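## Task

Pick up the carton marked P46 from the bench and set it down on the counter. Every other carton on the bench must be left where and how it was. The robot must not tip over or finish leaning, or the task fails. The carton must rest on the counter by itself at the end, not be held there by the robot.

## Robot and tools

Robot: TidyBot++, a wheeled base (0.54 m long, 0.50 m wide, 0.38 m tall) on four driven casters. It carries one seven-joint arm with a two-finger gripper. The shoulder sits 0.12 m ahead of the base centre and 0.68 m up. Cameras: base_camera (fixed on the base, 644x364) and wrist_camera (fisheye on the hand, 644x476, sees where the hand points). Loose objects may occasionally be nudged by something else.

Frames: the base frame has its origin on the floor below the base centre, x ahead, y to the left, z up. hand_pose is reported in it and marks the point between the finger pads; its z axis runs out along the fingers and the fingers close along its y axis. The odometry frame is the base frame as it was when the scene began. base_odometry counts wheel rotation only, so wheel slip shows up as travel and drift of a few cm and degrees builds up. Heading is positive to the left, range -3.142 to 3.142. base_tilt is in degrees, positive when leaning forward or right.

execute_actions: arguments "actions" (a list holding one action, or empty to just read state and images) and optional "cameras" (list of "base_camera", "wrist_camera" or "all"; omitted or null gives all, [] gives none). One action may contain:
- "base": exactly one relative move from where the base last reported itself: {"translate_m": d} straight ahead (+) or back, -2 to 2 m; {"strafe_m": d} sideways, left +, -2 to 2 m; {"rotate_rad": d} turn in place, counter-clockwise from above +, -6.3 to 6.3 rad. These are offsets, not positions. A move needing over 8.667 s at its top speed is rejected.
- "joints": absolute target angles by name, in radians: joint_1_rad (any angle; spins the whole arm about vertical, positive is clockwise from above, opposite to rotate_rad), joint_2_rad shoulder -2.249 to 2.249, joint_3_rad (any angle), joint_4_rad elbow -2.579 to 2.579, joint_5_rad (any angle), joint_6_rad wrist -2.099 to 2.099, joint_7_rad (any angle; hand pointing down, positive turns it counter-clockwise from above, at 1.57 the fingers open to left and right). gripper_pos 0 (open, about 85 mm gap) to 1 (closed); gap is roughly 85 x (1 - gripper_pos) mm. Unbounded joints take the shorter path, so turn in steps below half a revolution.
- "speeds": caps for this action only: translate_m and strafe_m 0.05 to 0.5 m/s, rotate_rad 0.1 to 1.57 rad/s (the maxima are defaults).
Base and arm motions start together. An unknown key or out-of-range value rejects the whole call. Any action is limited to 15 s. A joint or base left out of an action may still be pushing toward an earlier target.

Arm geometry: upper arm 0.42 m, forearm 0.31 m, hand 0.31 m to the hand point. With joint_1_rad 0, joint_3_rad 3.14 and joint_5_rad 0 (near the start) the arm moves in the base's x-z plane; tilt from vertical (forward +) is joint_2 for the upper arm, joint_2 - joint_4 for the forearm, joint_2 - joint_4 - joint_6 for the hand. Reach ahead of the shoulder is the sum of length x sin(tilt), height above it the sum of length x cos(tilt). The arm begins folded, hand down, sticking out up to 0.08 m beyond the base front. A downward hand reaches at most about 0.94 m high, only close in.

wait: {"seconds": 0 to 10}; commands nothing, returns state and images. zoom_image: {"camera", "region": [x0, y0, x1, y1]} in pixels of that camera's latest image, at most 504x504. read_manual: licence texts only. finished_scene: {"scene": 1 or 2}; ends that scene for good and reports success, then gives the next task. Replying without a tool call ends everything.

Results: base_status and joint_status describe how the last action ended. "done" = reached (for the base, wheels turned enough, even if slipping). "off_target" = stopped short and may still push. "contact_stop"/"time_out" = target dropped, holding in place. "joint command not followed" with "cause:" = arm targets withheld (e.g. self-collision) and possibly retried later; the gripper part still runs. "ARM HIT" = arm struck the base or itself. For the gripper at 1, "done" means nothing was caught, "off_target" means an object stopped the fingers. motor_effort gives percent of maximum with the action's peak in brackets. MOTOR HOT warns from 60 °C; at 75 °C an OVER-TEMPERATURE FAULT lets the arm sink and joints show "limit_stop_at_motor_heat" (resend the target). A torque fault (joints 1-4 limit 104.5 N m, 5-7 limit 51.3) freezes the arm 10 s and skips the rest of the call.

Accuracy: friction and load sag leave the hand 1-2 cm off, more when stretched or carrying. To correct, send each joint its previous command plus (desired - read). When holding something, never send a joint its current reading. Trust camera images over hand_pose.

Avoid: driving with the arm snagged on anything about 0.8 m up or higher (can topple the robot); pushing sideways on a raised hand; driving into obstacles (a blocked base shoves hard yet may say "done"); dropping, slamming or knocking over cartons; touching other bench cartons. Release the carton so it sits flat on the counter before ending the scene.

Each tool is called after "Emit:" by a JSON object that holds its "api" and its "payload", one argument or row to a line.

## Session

Emit:
{"api": "execute_actions", "payload": {
  "actions": []
}}

Scene clock: 0.00 s.
base_odometry: x=+0.000 y=+0.000 heading=+0.000 (m, m, rad; odometry frame)
base_tilt: forward=-0.4 right=-1.0 (deg)
base_status: not commanded
joint_positions: joint_1_rad=-0.014 joint_2_rad=-0.365 joint_3_rad=+3.137 joint_4_rad=-2.539 joint_5_rad=+0.027 joint_6_rad=-0.852 joint_7_rad=+1.514 gripper_pos=+0.000
joint_status: not commanded
motor_effort: joint_1_rad=+1 joint_2_rad=-1 joint_3_rad=+0 joint_4_rad=+13 joint_5_rad=+0 joint_6_rad=-1 joint_7_rad=+0 (%)
hand_pose: x=+0.2637 y=-0.0024 z=+0.5875 quat_wxyz=(+0.009, +0.998, -0.011, +0.058) (m; base frame)
pictures: base_camera, wrist_camera
Images, in order (width x height): base_camera 644x364, wrist_camera 644x476.

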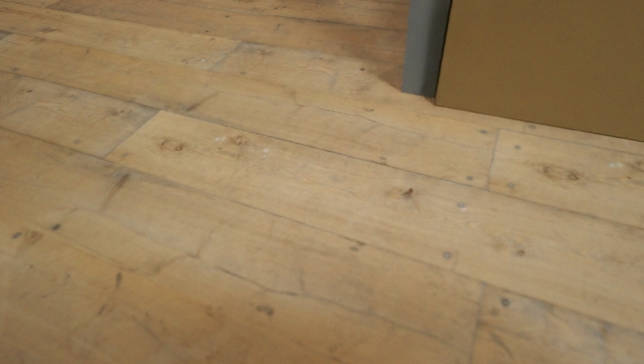

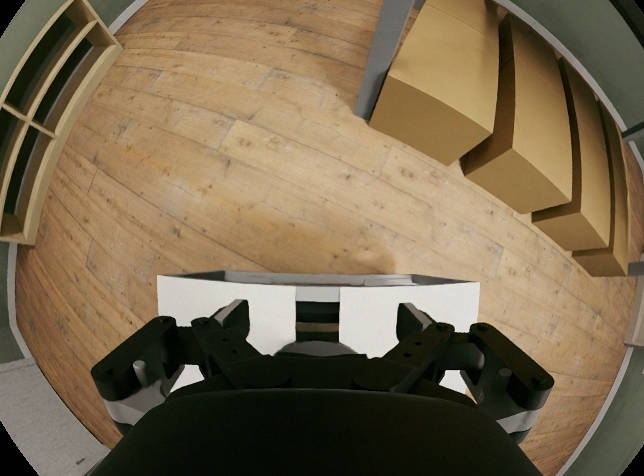

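Emit:
{"api": "execute_actions", "payload": {
  "actions": [
    {"joints":{"joint_1_rad":-0.5,"joint_2_rad":-0.2,"joint_4_rad":-1.1,"joint_6_rad":-1.1,"joint_5_rad":0,"joint_7_rad":1.57}}
  ],
  "cameras": ["wrist_camera"]
}}

Emit:
{"api": "execute_actions", "payload": {
  "actions": [
    {"joints":{"joint_1_rad":0.7}}
  ],
  "cameras": ["wrist_camera"]
}}

Scene clock: 8.33 s.
base_odometry: x=+0.000 y=+0.000 heading=+0.000 (m, m, rad; odometry frame)
base_tilt: forward=-0.4 right=-1.0 (deg)
base_status: not commanded
joint_positions: joint_1_rad=-0.475 joint_2_rad=-0.231 joint_3_rad=+3.137 joint_4_rad=-1.121 joint_5_rad=+0.025 joint_6_rad=-1.071 joint_7_rad=+1.525 gripper_pos=+0.000
joint_status: all done
motor_effort: joint_1_rad=+0(0) joint_2_rad=-10(12) joint_3_rad=+1(1) joint_4_rad=+20(23) joint_5_rad=+0(1) joint_6_rad=+9(9) joint_7_rad=+0(0) (%)
hand_pose: x=+0.5077 y=+0.1965 z=+1.1711 quat_wxyz=(-0.132, +0.811, +0.178, +0.541) (m; base frame)
pictures: wrist_camera
Images, in order (width x height): wrist_camera 644x476.

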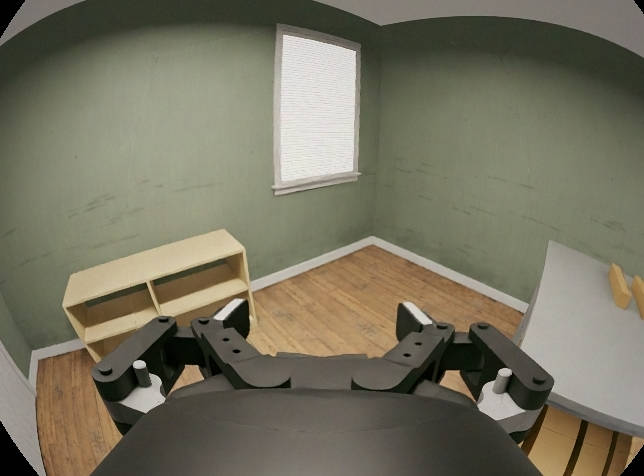

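Scene clock: 10.80 s.
base_odometry: x=+0.000 y=+0.000 heading=+0.000 (m, m, rad; odometry frame)
base_tilt: forward=-0.4 right=-1.0 (deg)
base_status: not commanded
joint_positions: joint_1_rad=+0.677 joint_2_rad=-0.226 joint_3_rad=+3.137 joint_4_rad=-1.121 joint_5_rad=+0.023 joint_6_rad=-1.071 joint_7_rad=+1.525 gripper_pos=+0.000
joint_status: all done
motor_effort: joint_1_rad=-1(2) joint_2_rad=-11(11) joint_3_rad=+1(1) joint_4_rad=+20(20) joint_5_rad=+0(0) joint_6_rad=+8(9) joint_7_rad=+0(1) (%)
hand_pose: x=+0.4591 y=-0.2763 z=+1.1687 quat_wxyz=(+0.182, +0.779, -0.293, +0.524) (m; base frame)
pictures: wrist_camera
Images, in order (width x height): wrist_camera 644x476.

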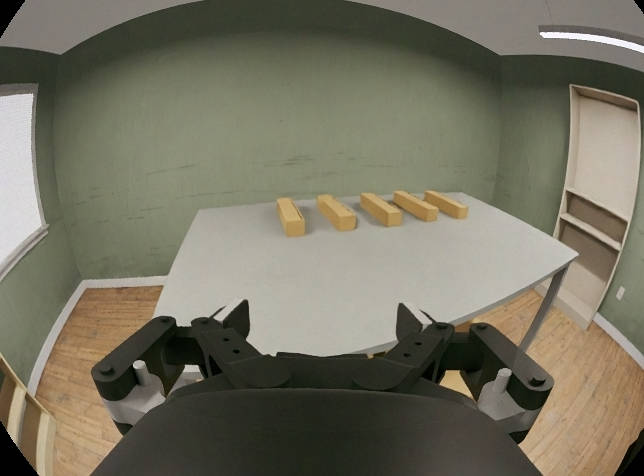

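Emit:
{"api": "execute_actions", "payload": {
  "actions": [
    {"base":{"rotate_rad":-0.325},"joints":{"joint_1_rad":0.3}}
  ],
  "cameras": []
}}

Emit:
{"api": "execute_actions", "payload": {
  "actions": [
    {"base":{"strafe_m":0.6}}
  ]
}}

Scene clock: 23.17 s.
base_odometry: x=+0.000 y=+0.000 heading=-0.324 (m, m, rad; odometry frame)
base_tilt: forward=-0.3 right=-1.1 (deg)
base_status: done
joint_positions: joint_1_rad=+0.322 joint_2_rad=-0.224 joint_3_rad=+3.137 joint_4_rad=-1.121 joint_5_rad=+0.022 joint_6_rad=-1.072 joint_7_rad=+1.525 gripper_pos=+0.000
joint_status: all done
motor_effort: joint_1_rad=-1(3) joint_2_rad=-11(12) joint_3_rad=+1(2) joint_4_rad=+20(20) joint_5_rad=+0(1) joint_6_rad=+9(9) joint_7_rad=+0(0) (%)
hand_pose: x=+0.5349 y=-0.1409 z=+1.1675 quat_wxyz=(+0.086, +0.819, -0.151, +0.546) (m; base frame)
pictures: none
No camera images: the call's "cameras" was empty. Leave "cameras" out to get every camera's image.

Scene clock: 25.73 s.
base_odometry: x=+0.192 y=+0.569 heading=-0.325 (m, m, rad; odometry frame)
base_tilt: forward=-0.4 right=-1.0 (deg)
base_status: done
joint_positions: joint_1_rad=+0.321 joint_2_rad=-0.223 joint_3_rad=+3.137 joint_4_rad=-1.121 joint_5_rad=+0.020 joint_6_rad=-1.073 joint_7_rad=+1.525 gripper_pos=+0.000
joint_status: not commanded
motor_effort: joint_1_rad=-1(1) joint_2_rad=-10(13) joint_3_rad=+1(2) joint_4_rad=+20(21) joint_5_rad=+0(1) joint_6_rad=+9(9) joint_7_rad=+0(1) (%)
hand_pose: x=+0.5356 y=-0.1401 z=+1.1668 quat_wxyz=(+0.085, +0.820, -0.150, +0.546) (m; base frame)
pictures: base_camera, wrist_camera
Images, in order (width x height): base_camera 644x364, wrist_camera 644x476.

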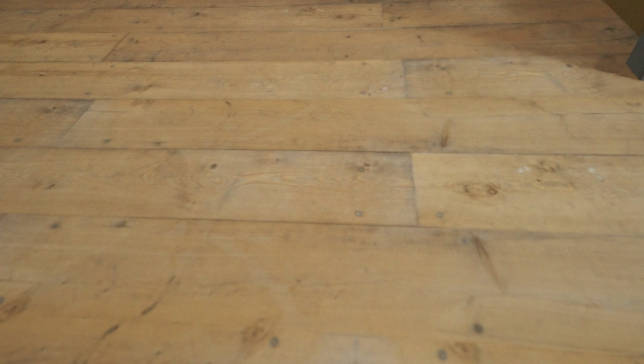

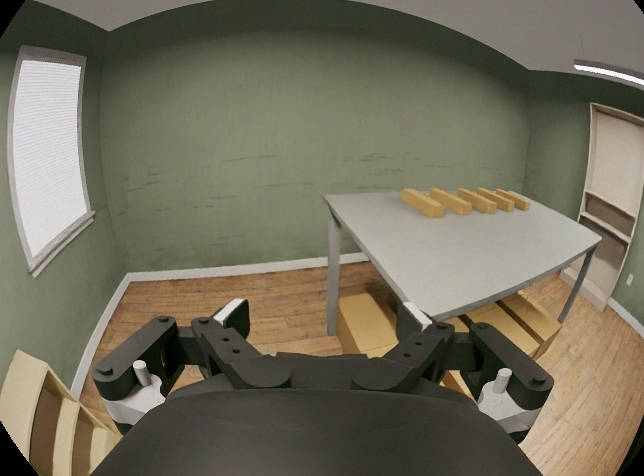

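Emit:
{"api": "execute_actions", "payload": {
  "actions": [
    {"base":{"rotate_rad":-0.044},"joints":{"joint_1_rad":1.0}}
  ],
  "cameras": []
}}

Emit:
{"api": "execute_actions", "payload": {
  "actions": [
    {"base":{"translate_m":1.8}}
  ]
}}

Scene clock: 34.77 s.
base_odometry: x=+0.192 y=+0.569 heading=-0.368 (m, m, rad; odometry frame)
base_tilt: forward=-0.3 right=-1.0 (deg)
base_status: done
joint_positions: joint_1_rad=+0.977 joint_2_rad=-0.223 joint_3_rad=+3.137 joint_4_rad=-1.121 joint_5_rad=+0.020 joint_6_rad=-1.073 joint_7_rad=+1.525 gripper_pos=+0.000
joint_status: all done
motor_effort: joint_1_rad=+0(1) joint_2_rad=-11(12) joint_3_rad=+0(2) joint_4_rad=+20(21) joint_5_rad=+0(1) joint_6_rad=+9(9) joint_7_rad=+0(0) (%)
hand_pose: x=+0.3636 y=-0.3652 z=+1.1667 quat_wxyz=(+0.256, +0.728, -0.407, +0.489) (m; base frame)
pictures: none
No camera images: the call's "cameras" was empty. Leave "cameras" out to get every camera's image.

Scene clock: 39.73 s.
base_odometry: x=+1.871 y=-0.079 heading=-0.368 (m, m, rad; odometry frame)
base_tilt: forward=-0.3 right=-1.1 (deg)
base_status: done
joint_positions: joint_1_rad=+0.979 joint_2_rad=-0.219 joint_3_rad=+3.137 joint_4_rad=-1.121 joint_5_rad=+0.020 joint_6_rad=-1.074 joint_7_rad=+1.525 gripper_pos=+0.000
joint_status: not commanded
motor_effort: joint_1_rad=+0(1) joint_2_rad=-11(13) joint_3_rad=+0(2) joint_4_rad=+20(21) joint_5_rad=+0(1) joint_6_rad=+8(9) joint_7_rad=+0(0) (%)
hand_pose: x=+0.3642 y=-0.3671 z=+1.1648 quat_wxyz=(+0.256, +0.728, -0.408, +0.488) (m; base frame)
pictures: base_camera, wrist_camera
Images, in order (width x height): base_camera 644x364, wrist_camera 644x476.

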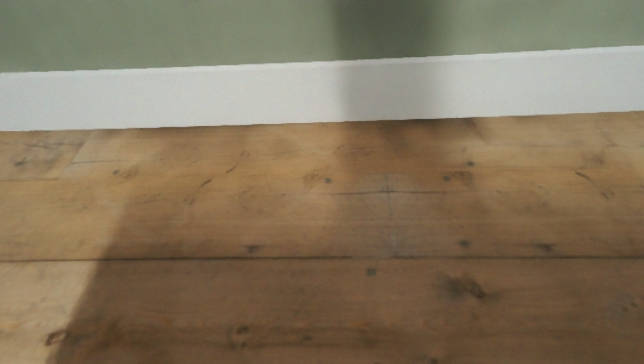

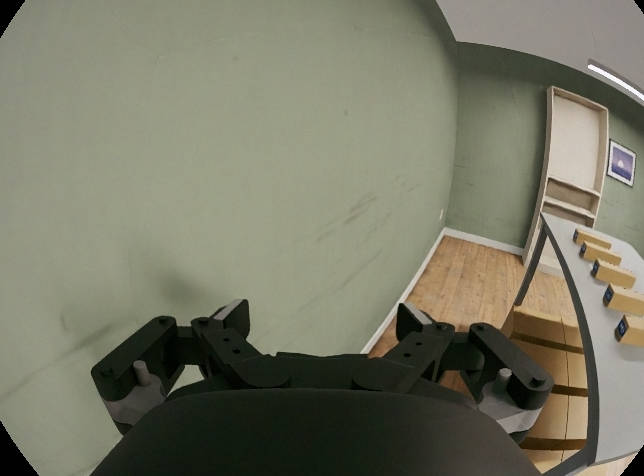

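Emit:
{"api": "execute_actions", "payload": {
  "actions": [
    {"base":{"translate_m":0.22}}
  ],
  "cameras": []
}}

Emit:
{"api": "execute_actions", "payload": {
  "actions": [
    {"base":{"rotate_rad":-1.56},"joints":{"joint_1_rad":0.1},"speeds":{"rotate_rad":1.1}}
  ],
  "cameras": ["base_camera"]
}}

Emit:
{"api": "execute_actions", "payload": {
  "actions": [
    {"base":{"translate_m":0.7},"joints":{"joint_1_rad":0.8}}
  ]
}}

Scene clock: 46.13 s.
base_odometry: x=+2.077 y=-0.158 heading=-0.368 (m, m, rad; odometry frame)
base_tilt: forward=-0.4 right=-1.1 (deg)
base_status: done
joint_positions: joint_1_rad=+0.979 joint_2_rad=-0.213 joint_3_rad=+3.137 joint_4_rad=-1.121 joint_5_rad=+0.019 joint_6_rad=-1.074 joint_7_rad=+1.525 gripper_pos=+0.000
joint_status: not commanded
motor_effort: joint_1_rad=+0(0) joint_2_rad=-12(13) joint_3_rad=+0(2) joint_4_rad=+20(21) joint_5_rad=+0(1) joint_6_rad=+9(9) joint_7_rad=+1(1) (%)
hand_pose: x=+0.3654 y=-0.3693 z=+1.1625 quat_wxyz=(+0.255, +0.730, -0.409, +0.486) (m; base frame)
pictures: none
No camera images: the call's "cameras" was empty. Leave "cameras" out to get every camera's image.

Scene clock: 48.70 s.
base_odometry: x=+2.077 y=-0.158 heading=-1.927 (m, m, rad; odometry frame)
base_tilt: forward=-0.3 right=-1.1 (deg)
base_status: done
joint_positions: joint_1_rad=+0.124 joint_2_rad=-0.213 joint_3_rad=+3.137 joint_4_rad=-1.121 joint_5_rad=+0.019 joint_6_rad=-1.074 joint_7_rad=+1.525 gripper_pos=+0.000
joint_status: all done
motor_effort: joint_1_rad=+0(0) joint_2_rad=-11(12) joint_3_rad=+0(2) joint_4_rad=+20(20) joint_5_rad=+0(1) joint_6_rad=+9(9) joint_7_rad=+0(1) (%)
hand_pose: x=+0.5594 y=-0.0562 z=+1.1625 quat_wxyz=(+0.030, +0.833, -0.069, +0.547) (m; base frame)
pictures: base_camera
Images, in order (width x height): base_camera 644x364.

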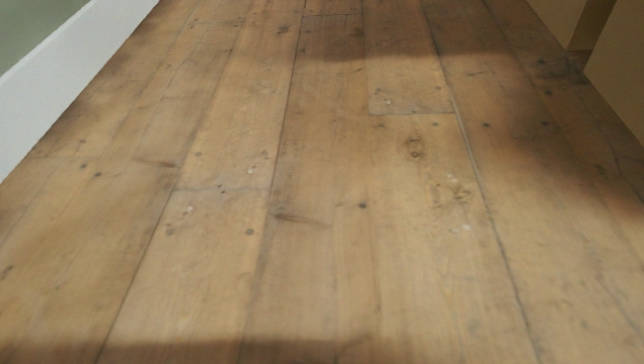

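Scene clock: 51.47 s.
base_odometry: x=+1.832 y=-0.814 heading=-1.928 (m, m, rad; odometry frame)
base_tilt: forward=-0.3 right=-1.1 (deg)
base_status: done
joint_positions: joint_1_rad=+0.775 joint_2_rad=-0.211 joint_3_rad=+3.137 joint_4_rad=-1.120 joint_5_rad=+0.019 joint_6_rad=-1.075 joint_7_rad=+1.525 gripper_pos=+0.000
joint_status: all done
motor_effort: joint_1_rad=+0(2) joint_2_rad=-12(15) joint_3_rad=+0(2) joint_4_rad=+20(21) joint_5_rad=+0(1) joint_6_rad=+8(9) joint_7_rad=+1(0) (%)
hand_pose: x=+0.4357 y=-0.3122 z=+1.1616 quat_wxyz=(+0.203, +0.768, -0.333, +0.508) (m; base frame)
pictures: base_camera, wrist_camera
Images, in order (width x height): base_camera 644x364, wrist_camera 644x476.

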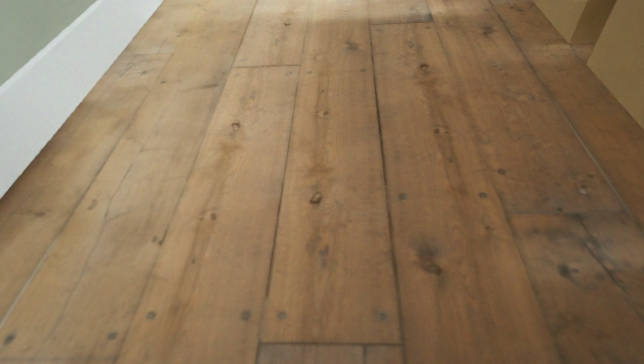

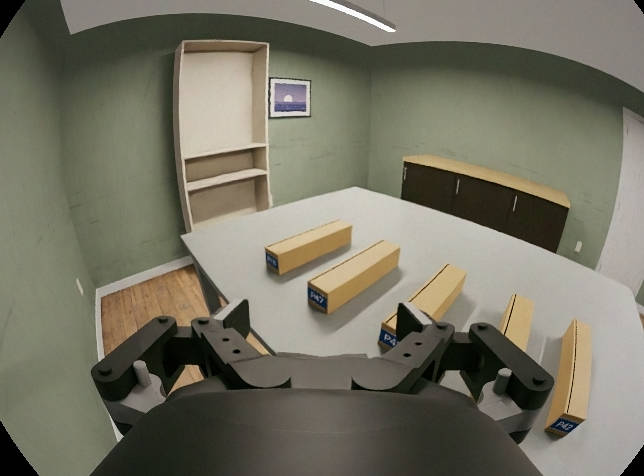

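Emit:
{"api": "zoom_image", "payload": {
  "camera": "wrist_camera",
  "region": [250, 210, 600, 450]
}}

Region (250, 210, 600, 450) of wrist_camera's 644x476 image, scaled by 1.440; it fills the top 346 rows of this view, and the rest is white.

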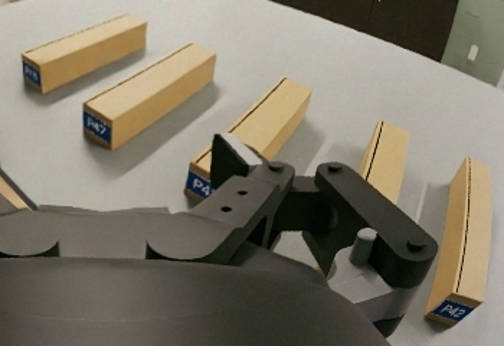

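Emit:
{"api": "execute_actions", "payload": {
  "actions": [
    {"base":{"translate_m":0.15},"joints":{"joint_1_rad":1.59,"joint_2_rad":-0.6,"joint_4_rad":-1.3,"joint_6_rad":-1.2}}
  ],
  "cameras": ["wrist_camera"]
}}

Emit:
{"api": "zoom_image", "payload": {
  "camera": "wrist_camera",
  "region": [130, 200, 600, 340]
}}

Scene clock: 68.60 s.
base_odometry: x=+1.779 y=-0.954 heading=-1.929 (m, m, rad; odometry frame)
base_tilt: forward=-0.3 right=-1.1 (deg)
base_status: done
joint_positions: joint_1_rad=+1.566 joint_2_rad=-0.580 joint_3_rad=+3.137 joint_4_rad=-1.273 joint_5_rad=+0.019 joint_6_rad=-1.172 joint_7_rad=+1.525 gripper_pos=+0.000
joint_status: all done
motor_effort: joint_1_rad=+0(1) joint_2_rad=+4(11) joint_3_rad=+1(2) joint_4_rad=+17(20) joint_5_rad=+0(1) joint_6_rad=+9(9) joint_7_rad=+1(0) (%)
hand_pose: x=+0.1186 y=-0.2681 z=+1.1852 quat_wxyz=(+0.417, +0.556, -0.579, +0.425) (m; base frame)
pictures: wrist_camera
Images, in order (width x height): wrist_camera 644x476.

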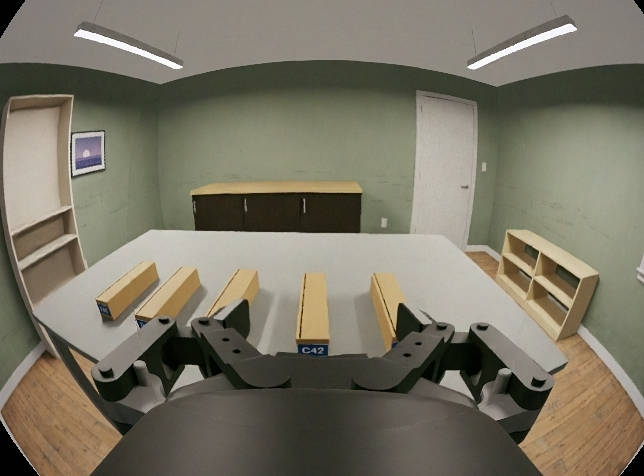

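Region (130, 200, 600, 340) of wrist_camera's 644x476 image, scaled by 1.072; it fills the top 150 rows of this view, and the rest is white.

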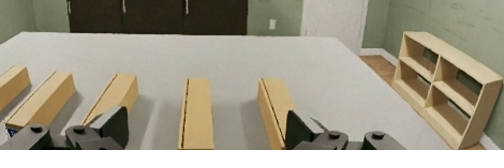

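Emit:
{"api": "execute_actions", "payload": {
  "actions": [
    {"base":{"translate_m":0.2},"joints":{"joint_6_rad":-1.5}}
  ],
  "cameras": ["wrist_camera"]
}}

Scene clock: 76.23 s.
base_odometry: x=+1.709 y=-1.142 heading=-1.929 (m, m, rad; odometry frame)
base_tilt: forward=-0.3 right=-1.0 (deg)
base_status: done
joint_positions: joint_1_rad=+1.568 joint_2_rad=-0.580 joint_3_rad=+3.136 joint_4_rad=-1.282 joint_5_rad=+0.019 joint_6_rad=-1.494 joint_7_rad=+1.526 gripper_pos=+0.000
joint_status: all done
motor_effort: joint_1_rad=-1(1) joint_2_rad=+5(6) joint_3_rad=+0(3) joint_4_rad=+17(18) joint_5_rad=+0(1) joint_6_rad=+8(9) joint_7_rad=+1(0) (%)
hand_pose: x=+0.1174 y=-0.2247 z=+1.0915 quat_wxyz=(+0.320, +0.615, -0.643, +0.323) (m; base frame)
pictures: wrist_camera
Images, in order (width x height): wrist_camera 644x476.

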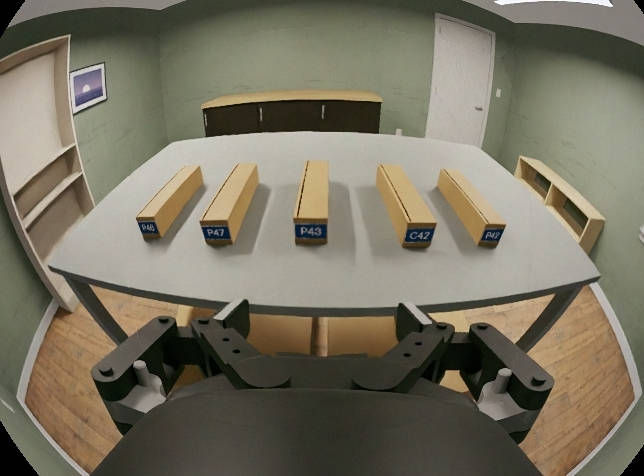

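Emit:
{"api": "zoom_image", "payload": {
  "camera": "wrist_camera",
  "region": [120, 190, 340, 260]
}}

Region (120, 190, 340, 260) of wrist_camera's 644x476 image, scaled by 2.291; it fills the top 160 rows of this view, and the rest is white.

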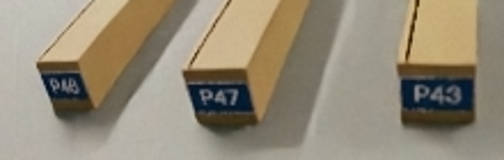

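Emit:
{"api": "execute_actions", "payload": {
  "actions": [
    {"base":{"translate_m":0.44}}
  ]
}}

Scene clock: 84.03 s.
base_odometry: x=+1.554 y=-1.554 heading=-1.929 (m, m, rad; odometry frame)
base_tilt: forward=-0.3 right=-1.1 (deg)
base_status: done
joint_positions: joint_1_rad=+1.568 joint_2_rad=-0.580 joint_3_rad=+3.136 joint_4_rad=-1.282 joint_5_rad=+0.018 joint_6_rad=-1.494 joint_7_rad=+1.526 gripper_pos=+0.000
joint_status: not commanded
motor_effort: joint_1_rad=+1(1) joint_2_rad=+5(5) joint_3_rad=+1(3) joint_4_rad=+17(17) joint_5_rad=+0(1) joint_6_rad=+8(8) joint_7_rad=+0(0) (%)
hand_pose: x=+0.1174 y=-0.2247 z=+1.0915 quat_wxyz=(+0.320, +0.615, -0.644, +0.323) (m; base frame)
pictures: base_camera, wrist_camera
Images, in order (width x height): base_camera 644x364, wrist_camera 644x476.

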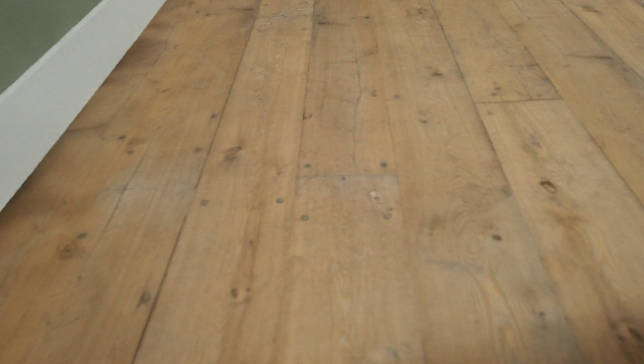

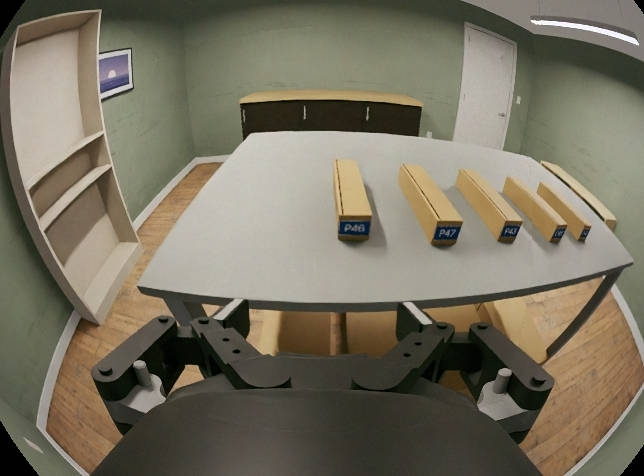

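Emit:
{"api": "execute_actions", "payload": {
  "actions": [
    {"base":{"translate_m":-0.04},"joints":{"joint_1_rad":1.61,"joint_2_rad":-0.1,"joint_4_rad":-0.9,"joint_6_rad":-1.5,"joint_5_rad":-0.02,"joint_7_rad":1.61}}
  ],
  "cameras": []
}}

Emit:
{"api": "execute_actions", "payload": {
  "actions": [
    {"base":{"strafe_m":-0.16},"joints":{"joint_2_rad":0.15,"joint_4_rad":-0.80,"joint_6_rad":-1.55}}
  ]
}}

Scene clock: 92.07 s.
base_odometry: x=+1.568 y=-1.516 heading=-1.929 (m, m, rad; odometry frame)
base_tilt: forward=-0.3 right=-1.0 (deg)
base_status: done
joint_positions: joint_1_rad=+1.584 joint_2_rad=-0.108 joint_3_rad=+3.136 joint_4_rad=-0.927 joint_5_rad=+0.006 joint_6_rad=-1.494 joint_7_rad=+1.566 gripper_pos=+0.000
joint_status: all done
motor_effort: joint_1_rad=+0(1) joint_2_rad=-13(16) joint_3_rad=+0(3) joint_4_rad=+18(19) joint_5_rad=+0(1) joint_6_rad=+7(8) joint_7_rad=+0(0) (%)
hand_pose: x=+0.1157 y=-0.4137 z=+1.1042 quat_wxyz=(+0.287, +0.643, -0.652, +0.282) (m; base frame)
pictures: none
No camera images: the call's "cameras" was empty. Leave "cameras" out to get every camera's image.

Scene clock: 95.20 s.
base_odometry: x=+1.429 y=-1.464 heading=-1.931 (m, m, rad; odometry frame)
base_tilt: forward=-0.3 right=-1.0 (deg)
base_status: strafe_m time_out (by the wheels' count: -0.149 of -0.160)
joint_positions: joint_1_rad=+1.589 joint_2_rad=+0.161 joint_3_rad=+3.137 joint_4_rad=-0.819 joint_5_rad=+0.000 joint_6_rad=-1.526 joint_7_rad=+1.566 gripper_pos=+0.000
joint_status: all done
motor_effort: joint_1_rad=-1(4) joint_2_rad=-27(44) joint_3_rad=+0(3) joint_4_rad=+20(25) joint_5_rad=+0(2) joint_6_rad=+6(7) joint_7_rad=+1(0) (%)
hand_pose: x=+0.1132 y=-0.5132 z=+1.0214 quat_wxyz=(+0.221, +0.665, -0.678, +0.220) (m; base frame)
pictures: base_camera, wrist_camera
Images, in order (width x height): base_camera 644x364, wrist_camera 644x476.

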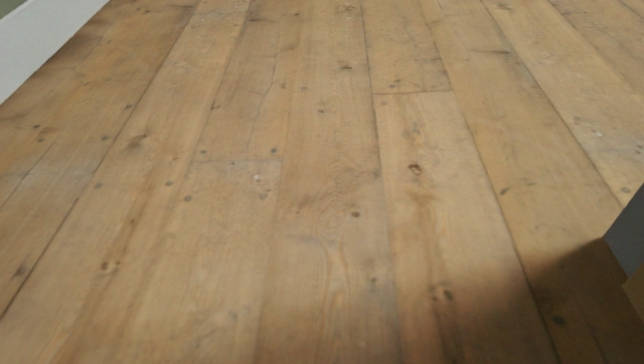

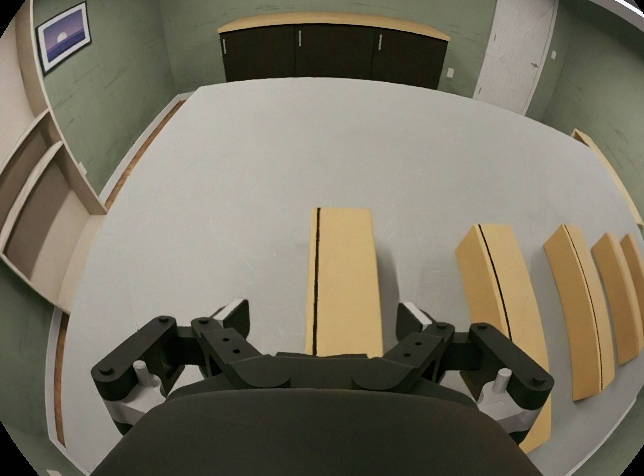

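Emit:
{"api": "execute_actions", "payload": {
  "actions": [
    {"base":{"strafe_m":0.02}}
  ],
  "cameras": []
}}

Emit:
{"api": "execute_actions", "payload": {
  "actions": [
    {"base":{"translate_m":-0.02}}
  ],
  "cameras": ["wrist_camera"]
}}

Scene clock: 102.03 s.
base_odometry: x=+1.448 y=-1.471 heading=-1.932 (m, m, rad; odometry frame)
base_tilt: forward=-0.4 right=-1.0 (deg)
base_status: done
joint_positions: joint_1_rad=+1.589 joint_2_rad=+0.151 joint_3_rad=+3.137 joint_4_rad=-0.819 joint_5_rad=+0.000 joint_6_rad=-1.527 joint_7_rad=+1.566 gripper_pos=+0.000
joint_status: not commanded
motor_effort: joint_1_rad=+0(1) joint_2_rad=-23(31) joint_3_rad=+0(0) joint_4_rad=+19(21) joint_5_rad=+0(0) joint_6_rad=+6(7) joint_7_rad=+0(0) (%)
hand_pose: x=+0.1133 y=-0.5096 z=+1.0268 quat_wxyz=(+0.225, +0.664, -0.677, +0.223) (m; base frame)
pictures: none
No camera images: the call's "cameras" was empty. Leave "cameras" out to get every camera's image.

Scene clock: 102.77 s.
base_odometry: x=+1.455 y=-1.452 heading=-1.932 (m, m, rad; odometry frame)
base_tilt: forward=-0.4 right=-1.0 (deg)
base_status: done
joint_positions: joint_1_rad=+1.596 joint_2_rad=+0.151 joint_3_rad=+3.137 joint_4_rad=-0.819 joint_5_rad=-0.001 joint_6_rad=-1.527 joint_7_rad=+1.566 gripper_pos=+0.000
joint_status: not commanded
motor_effort: joint_1_rad=-1(3) joint_2_rad=-26(28) joint_3_rad=+0(2) joint_4_rad=+19(20) joint_5_rad=+0(1) joint_6_rad=+6(6) joint_7_rad=+1(0) (%)
hand_pose: x=+0.1101 y=-0.5095 z=+1.0267 quat_wxyz=(+0.225, +0.662, -0.679, +0.223) (m; base frame)
pictures: wrist_camera
Images, in order (width x height): wrist_camera 644x476.

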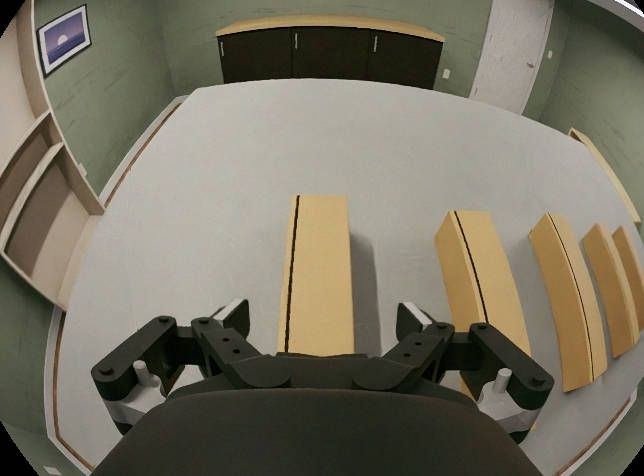

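Emit:
{"api": "execute_actions", "payload": {
  "actions": [
    {"joints":{"joint_1_rad":1.595,"joint_2_rad":0.07,"joint_4_rad":-1.18,"joint_6_rad":-1.26}}
  ],
  "cameras": ["wrist_camera"]
}}

Scene clock: 109.83 s.
base_odometry: x=+1.455 y=-1.452 heading=-1.932 (m, m, rad; odometry frame)
base_tilt: forward=-0.4 right=-1.0 (deg)
base_status: not commanded
joint_positions: joint_1_rad=+1.596 joint_2_rad=+0.099 joint_3_rad=+3.137 joint_4_rad=-1.159 joint_5_rad=-0.001 joint_6_rad=-1.288 joint_7_rad=+1.566 gripper_pos=+0.000
joint_status: all done
motor_effort: joint_1_rad=+0(2) joint_2_rad=-24(26) joint_3_rad=+0(0) joint_4_rad=+21(21) joint_5_rad=+0(0) joint_6_rad=+6(5) joint_7_rad=+0(1) (%)
hand_pose: x=+0.1101 y=-0.5153 z=+0.9394 quat_wxyz=(+0.208, +0.667, -0.685, +0.206) (m; base frame)
pictures: wrist_camera
Images, in order (width x height): wrist_camera 644x476.

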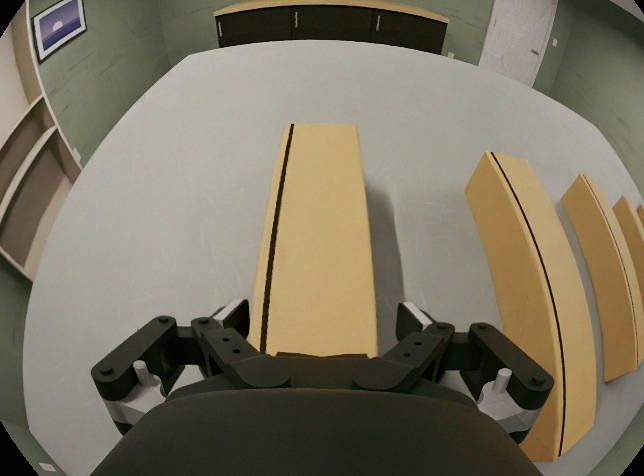

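Emit:
{"api": "execute_actions", "payload": {
  "actions": [
    {"joints":{"gripper_pos":1.0}}
  ],
  "cameras": []
}}

Emit:
{"api": "execute_actions", "payload": {
  "actions": [
    {"joints":{"joint_2_rad":-0.05,"joint_4_rad":-1.05}}
  ],
  "cameras": ["wrist_camera"]
}}

Scene clock: 114.30 s.
base_odometry: x=+1.455 y=-1.452 heading=-1.932 (m, m, rad; odometry frame)
base_tilt: forward=-0.4 right=-1.0 (deg)
base_status: not commanded
joint_positions: joint_1_rad=+1.596 joint_2_rad=+0.096 joint_3_rad=+3.137 joint_4_rad=-1.160 joint_5_rad=-0.001 joint_6_rad=-1.286 joint_7_rad=+1.566 gripper_pos=+0.349
joint_status: gripper_pos off_target (ended at +0.349, target +1.000)
motor_effort: joint_1_rad=+0(1) joint_2_rad=-25(25) joint_3_rad=+0(0) joint_4_rad=+21(22) joint_5_rad=+0(0) joint_6_rad=+6(6) joint_7_rad=+0(1) (%)
hand_pose: x=+0.1102 y=-0.5146 z=+0.9412 quat_wxyz=(+0.210, +0.667, -0.684, +0.208) (m; base frame)
pictures: none
No camera images: the call's "cameras" was empty. Leave "cameras" out to get every camera's image.

Scene clock: 115.43 s.
base_odometry: x=+1.455 y=-1.452 heading=-1.932 (m, m, rad; odometry frame)
base_tilt: forward=-0.4 right=-1.0 (deg)
base_status: not commanded
joint_positions: joint_1_rad=+1.596 joint_2_rad=-0.046 joint_3_rad=+3.137 joint_4_rad=-1.064 joint_5_rad=-0.001 joint_6_rad=-1.286 joint_7_rad=+1.566 gripper_pos=+0.349
joint_status: all done
motor_effort: joint_1_rad=+0(0) joint_2_rad=-18(28) joint_3_rad=+0(0) joint_4_rad=+21(24) joint_5_rad=+0(0) joint_6_rad=+8(8) joint_7_rad=+1(0) (%)
hand_pose: x=+0.1111 y=-0.4793 z=+1.0587 quat_wxyz=(+0.289, +0.638, -0.654, +0.286) (m; base frame)
pictures: wrist_camera
Images, in order (width x height): wrist_camera 644x476.

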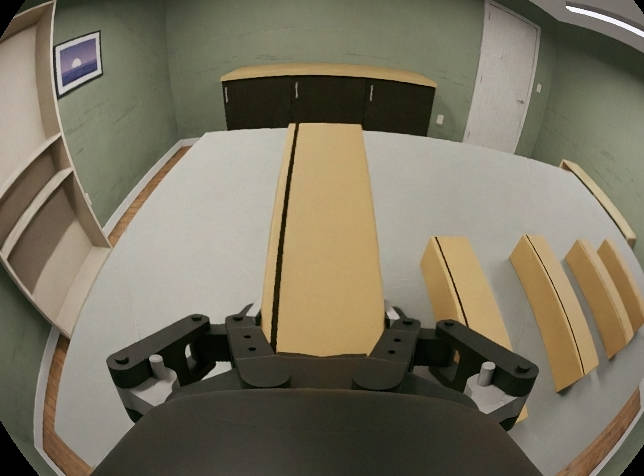

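Emit:
{"api": "execute_actions", "payload": {
  "actions": [
    {"base":{"strafe_m":0.12},"joints":{"joint_2_rad":-0.2,"joint_4_rad":-1.0,"joint_6_rad":-1.2}}
  ],
  "cameras": []
}}

Emit:
{"api": "execute_actions", "payload": {
  "actions": [
    {"base":{"translate_m":0.95}}
  ]
}}

Scene clock: 122.33 s.
base_odometry: x=+1.567 y=-1.495 heading=-1.932 (m, m, rad; odometry frame)
base_tilt: forward=-0.3 right=-1.0 (deg)
base_status: done
joint_positions: joint_1_rad=+1.596 joint_2_rad=-0.207 joint_3_rad=+3.137 joint_4_rad=-1.013 joint_5_rad=-0.001 joint_6_rad=-1.230 joint_7_rad=+1.566 gripper_pos=+0.349
joint_status: all done
motor_effort: joint_1_rad=+0(1) joint_2_rad=-11(25) joint_3_rad=+1(1) joint_4_rad=+19(23) joint_5_rad=+0(0) joint_6_rad=+9(9) joint_7_rad=+0(0) (%)
hand_pose: x=+0.1128 y=-0.4182 z=+1.1720 quat_wxyz=(+0.374, +0.594, -0.609, +0.369) (m; base frame)
pictures: none
No camera images: the call's "cameras" was empty. Leave "cameras" out to get every camera's image.

Scene clock: 125.60 s.
base_odometry: x=+1.232 y=-2.384 heading=-1.932 (m, m, rad; odometry frame)
base_tilt: forward=-0.4 right=-1.1 (deg)
base_status: done
joint_positions: joint_1_rad=+1.596 joint_2_rad=-0.207 joint_3_rad=+3.137 joint_4_rad=-1.013 joint_5_rad=-0.002 joint_6_rad=-1.228 joint_7_rad=+1.566 gripper_pos=+0.349
joint_status: not commanded
motor_effort: joint_1_rad=+0(0) joint_2_rad=-11(13) joint_3_rad=+0(2) joint_4_rad=+19(20) joint_5_rad=+0(1) joint_6_rad=+9(9) joint_7_rad=+0(1) (%)
hand_pose: x=+0.1130 y=-0.4184 z=+1.1725 quat_wxyz=(+0.374, +0.594, -0.609, +0.370) (m; base frame)
pictures: base_camera, wrist_camera
Images, in order (width x height): base_camera 644x364, wrist_camera 644x476.

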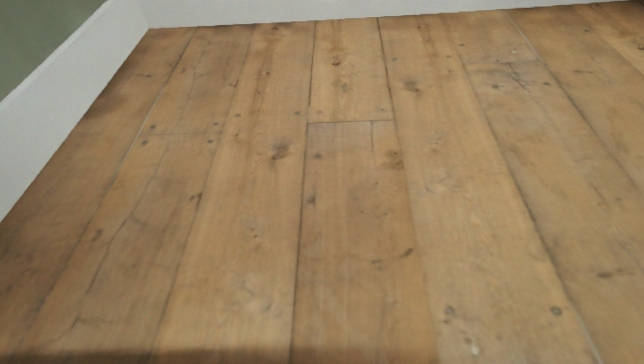

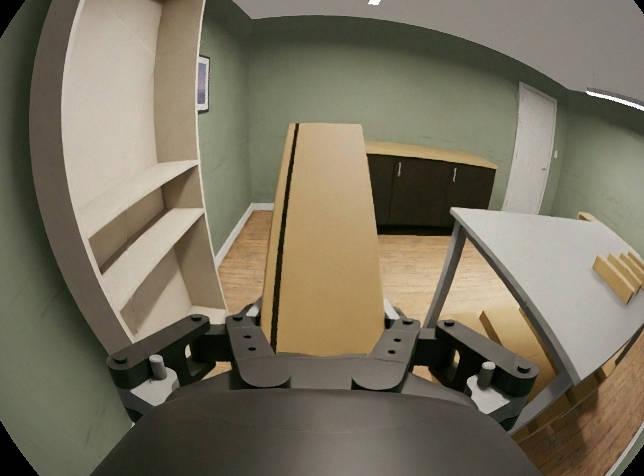

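Emit:
{"api": "execute_actions", "payload": {
  "actions": [
    {"base":{"translate_m":0.15}}
  ],
  "cameras": []
}}

Emit:
{"api": "execute_actions", "payload": {
  "actions": [
    {"base":{"strafe_m":-1.5}}
  ]
}}

Scene clock: 130.57 s.
base_odometry: x=+1.179 y=-2.524 heading=-1.932 (m, m, rad; odometry frame)
base_tilt: forward=-0.3 right=-1.0 (deg)
base_status: done
joint_positions: joint_1_rad=+1.596 joint_2_rad=-0.207 joint_3_rad=+3.136 joint_4_rad=-1.013 joint_5_rad=-0.002 joint_6_rad=-1.228 joint_7_rad=+1.566 gripper_pos=+0.349
joint_status: not commanded
motor_effort: joint_1_rad=+0(2) joint_2_rad=-11(12) joint_3_rad=+0(2) joint_4_rad=+19(19) joint_5_rad=+0(1) joint_6_rad=+9(9) joint_7_rad=+1(0) (%)
hand_pose: x=+0.1132 y=-0.4184 z=+1.1725 quat_wxyz=(+0.374, +0.594, -0.608, +0.370) (m; base frame)
pictures: none
No camera images: the call's "cameras" was empty. Leave "cameras" out to get every camera's image.

Scene clock: 134.93 s.
base_odometry: x=-0.225 y=-1.996 heading=-1.931 (m, m, rad; odometry frame)
base_tilt: forward=-0.3 right=-1.0 (deg)
base_status: done
joint_positions: joint_1_rad=+1.596 joint_2_rad=-0.204 joint_3_rad=+3.136 joint_4_rad=-1.012 joint_5_rad=-0.002 joint_6_rad=-1.225 joint_7_rad=+1.566 gripper_pos=+0.349
joint_status: not commanded
motor_effort: joint_1_rad=+0(0) joint_2_rad=-11(15) joint_3_rad=+1(1) joint_4_rad=+19(20) joint_5_rad=+0(0) joint_6_rad=+9(9) joint_7_rad=+0(1) (%)
hand_pose: x=+0.1132 y=-0.4207 z=+1.1720 quat_wxyz=(+0.374, +0.594, -0.608, +0.370) (m; base frame)
pictures: base_camera, wrist_camera
Images, in order (width x height): base_camera 644x364, wrist_camera 644x476.

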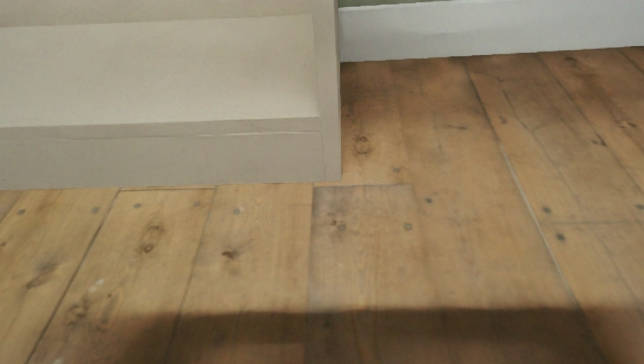

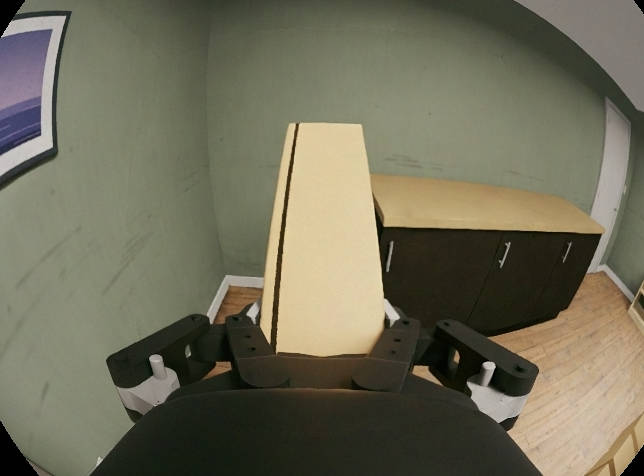

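Emit:
{"api": "execute_actions", "payload": {
  "actions": [
    {"base":{"strafe_m":-0.5}}
  ],
  "cameras": []
}}

Emit:
{"api": "execute_actions", "payload": {
  "actions": [
    {"base":{"translate_m":-0.6}}
  ],
  "cameras": ["wrist_camera"]
}}

Scene clock: 140.67 s.
base_odometry: x=-0.693 y=-1.820 heading=-1.930 (m, m, rad; odometry frame)
base_tilt: forward=-0.3 right=-1.1 (deg)
base_status: done
joint_positions: joint_1_rad=+1.596 joint_2_rad=-0.195 joint_3_rad=+3.136 joint_4_rad=-1.012 joint_5_rad=-0.002 joint_6_rad=-1.223 joint_7_rad=+1.566 gripper_pos=+0.349
joint_status: not commanded
motor_effort: joint_1_rad=+0(1) joint_2_rad=-11(16) joint_3_rad=+0(0) joint_4_rad=+19(21) joint_5_rad=+0(0) joint_6_rad=+9(9) joint_7_rad=+1(0) (%)
hand_pose: x=+0.1131 y=-0.4251 z=+1.1688 quat_wxyz=(+0.372, +0.595, -0.610, +0.368) (m; base frame)
pictures: none
No camera images: the call's "cameras" was empty. Leave "cameras" out to get every camera's image.

Scene clock: 143.23 s.
base_odometry: x=-0.482 y=-1.258 heading=-1.930 (m, m, rad; odometry frame)
base_tilt: forward=-0.4 right=-1.0 (deg)
base_status: done
joint_positions: joint_1_rad=+1.596 joint_2_rad=-0.195 joint_3_rad=+3.136 joint_4_rad=-1.012 joint_5_rad=-0.003 joint_6_rad=-1.223 joint_7_rad=+1.566 gripper_pos=+0.349
joint_status: not commanded
motor_effort: joint_1_rad=+0(1) joint_2_rad=-11(13) joint_3_rad=+0(2) joint_4_rad=+19(20) joint_5_rad=+0(1) joint_6_rad=+9(9) joint_7_rad=+0(0) (%)
hand_pose: x=+0.1132 y=-0.4251 z=+1.1688 quat_wxyz=(+0.372, +0.595, -0.610, +0.368) (m; base frame)
pictures: wrist_camera
Images, in order (width x height): wrist_camera 644x476.

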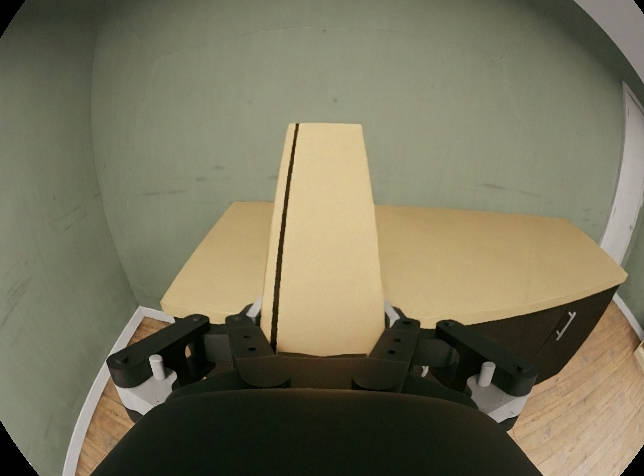

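Emit:
{"api": "execute_actions", "payload": {
  "actions": [
    {"base":{"strafe_m":-0.3},"joints":{"joint_2_rad":0.0,"joint_4_rad":-1.0,"joint_6_rad":-1.4},"speeds":{"strafe_m":0.3}}
  ],
  "cameras": ["wrist_camera"]
}}

Emit:
{"api": "execute_actions", "payload": {
  "actions": [
    {"base":{"strafe_m":-0.1},"joints":{"joint_2_rad":0.40,"joint_4_rad":-0.63,"joint_6_rad":-1.49},"speeds":{"strafe_m":0.1}}
  ],
  "cameras": ["wrist_camera"]
}}

Scene clock: 149.97 s.
base_odometry: x=-0.763 y=-1.152 heading=-1.930 (m, m, rad; odometry frame)
base_tilt: forward=-0.3 right=-1.0 (deg)
base_status: done
joint_positions: joint_1_rad=+1.596 joint_2_rad=+0.006 joint_3_rad=+3.136 joint_4_rad=-1.011 joint_5_rad=-0.003 joint_6_rad=-1.376 joint_7_rad=+1.566 gripper_pos=+0.349
joint_status: all done
motor_effort: joint_1_rad=+0(0) joint_2_rad=-21(25) joint_3_rad=+0(1) joint_4_rad=+21(23) joint_5_rad=+0(0) joint_6_rad=+7(10) joint_7_rad=+1(1) (%)
hand_pose: x=+0.1117 y=-0.4815 z=+1.0399 quat_wxyz=(+0.259, +0.650, -0.666, +0.258) (m; base frame)
pictures: wrist_camera
Images, in order (width x height): wrist_camera 644x476.

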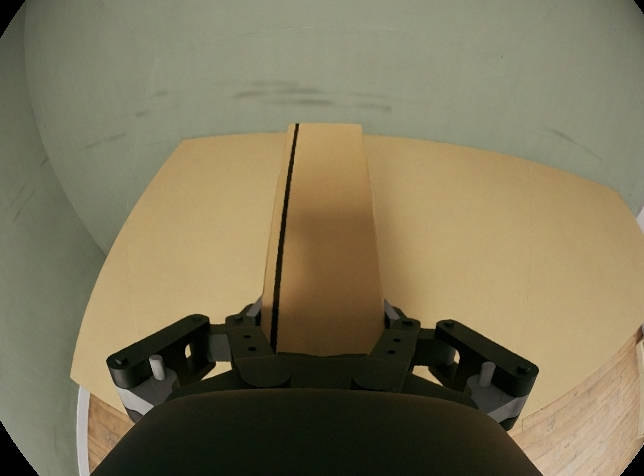

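Scene clock: 151.83 s.
base_odometry: x=-0.857 y=-1.117 heading=-1.930 (m, m, rad; odometry frame)
base_tilt: forward=-0.3 right=-1.0 (deg)
base_status: done
joint_positions: joint_1_rad=+1.596 joint_2_rad=+0.408 joint_3_rad=+3.136 joint_4_rad=-0.657 joint_5_rad=-0.003 joint_6_rad=-1.464 joint_7_rad=+1.566 gripper_pos=+0.349
joint_status: all done
motor_effort: joint_1_rad=-1(1) joint_2_rad=-35(41) joint_3_rad=+0(0) joint_4_rad=+20(22) joint_5_rad=+0(0) joint_6_rad=+6(8) joint_7_rad=+0(0) (%)
hand_pose: x=+0.1081 y=-0.6209 z=+0.9659 quat_wxyz=(+0.213, +0.665, -0.683, +0.213) (m; base frame)
pictures: wrist_camera
Images, in order (width x height): wrist_camera 644x476.

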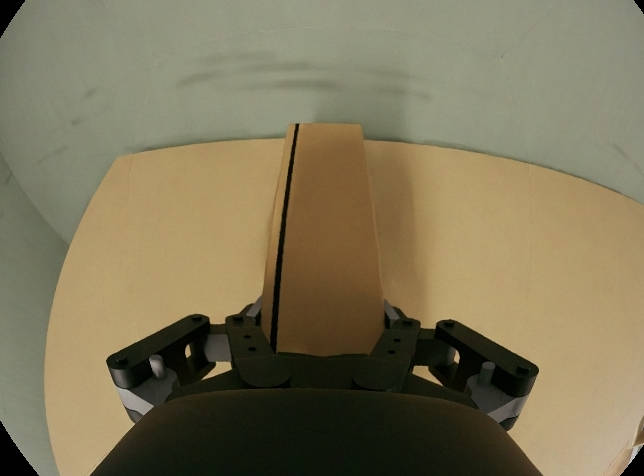

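Emit:
{"api": "execute_actions", "payload": {
  "actions": [
    {"joints":{"joint_2_rad":0.385,"joint_4_rad":-0.77,"joint_6_rad":-1.38}}
  ],
  "cameras": ["wrist_camera"]
}}

Scene clock: 157.27 s.
base_odometry: x=-0.857 y=-1.117 heading=-1.930 (m, m, rad; odometry frame)
base_tilt: forward=-0.3 right=-1.0 (deg)
base_status: not commanded
joint_positions: joint_1_rad=+1.596 joint_2_rad=+0.405 joint_3_rad=+3.136 joint_4_rad=-0.746 joint_5_rad=-0.003 joint_6_rad=-1.404 joint_7_rad=+1.566 gripper_pos=+0.349
joint_status: all done
motor_effort: joint_1_rad=+0(0) joint_2_rad=-36(40) joint_3_rad=+0(0) joint_4_rad=+20(22) joint_5_rad=+0(0) joint_6_rad=+6(6) joint_7_rad=+0(0) (%)
hand_pose: x=+0.1081 y=-0.6252 z=+0.9372 quat_wxyz=(+0.204, +0.668, -0.685, +0.205) (m; base frame)
pictures: wrist_camera
Images, in order (width x height): wrist_camera 644x476.

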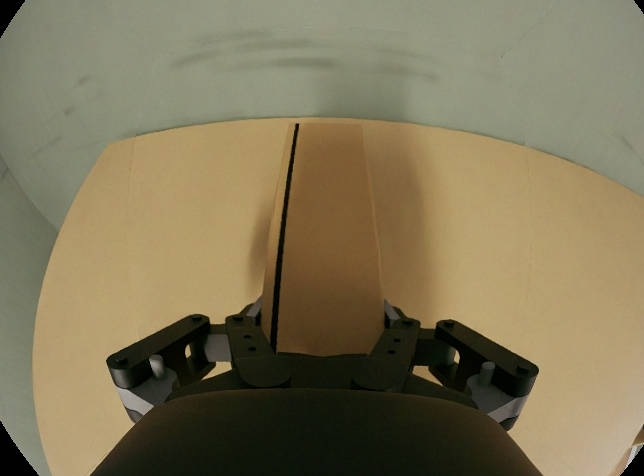

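Emit:
{"api": "execute_actions", "payload": {
  "actions": [
    {"joints":{"joint_4_rad":-0.82}}
  ],
  "cameras": ["wrist_camera"]
}}

Scene clock: 164.20 s.
base_odometry: x=-0.857 y=-1.117 heading=-1.930 (m, m, rad; odometry frame)
base_tilt: forward=-0.3 right=-1.0 (deg)
base_status: not commanded
joint_positions: joint_1_rad=+1.596 joint_2_rad=+0.391 joint_3_rad=+3.136 joint_4_rad=-0.776 joint_5_rad=-0.003 joint_6_rad=-1.385 joint_7_rad=+1.567 gripper_pos=+0.349
joint_status: joint_4_rad off_target (ended at -0.776, target -0.820)
motor_effort: joint_1_rad=-1(1) joint_2_rad=-32(36) joint_3_rad=+0(0) joint_4_rad=+17(20) joint_5_rad=+0(0) joint_6_rad=+2(6) joint_7_rad=+0(0) (%)
hand_pose: x=+0.1082 y=-0.6224 z=+0.9359 quat_wxyz=(+0.206, +0.668, -0.685, +0.206) (m; base frame)
pictures: wrist_camera
Images, in order (width x height): wrist_camera 644x476.

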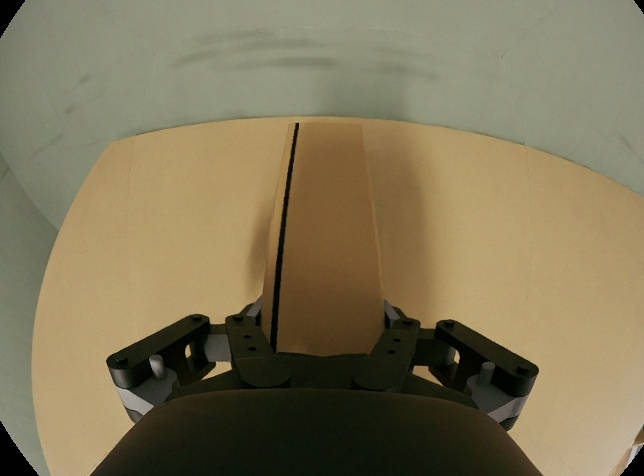

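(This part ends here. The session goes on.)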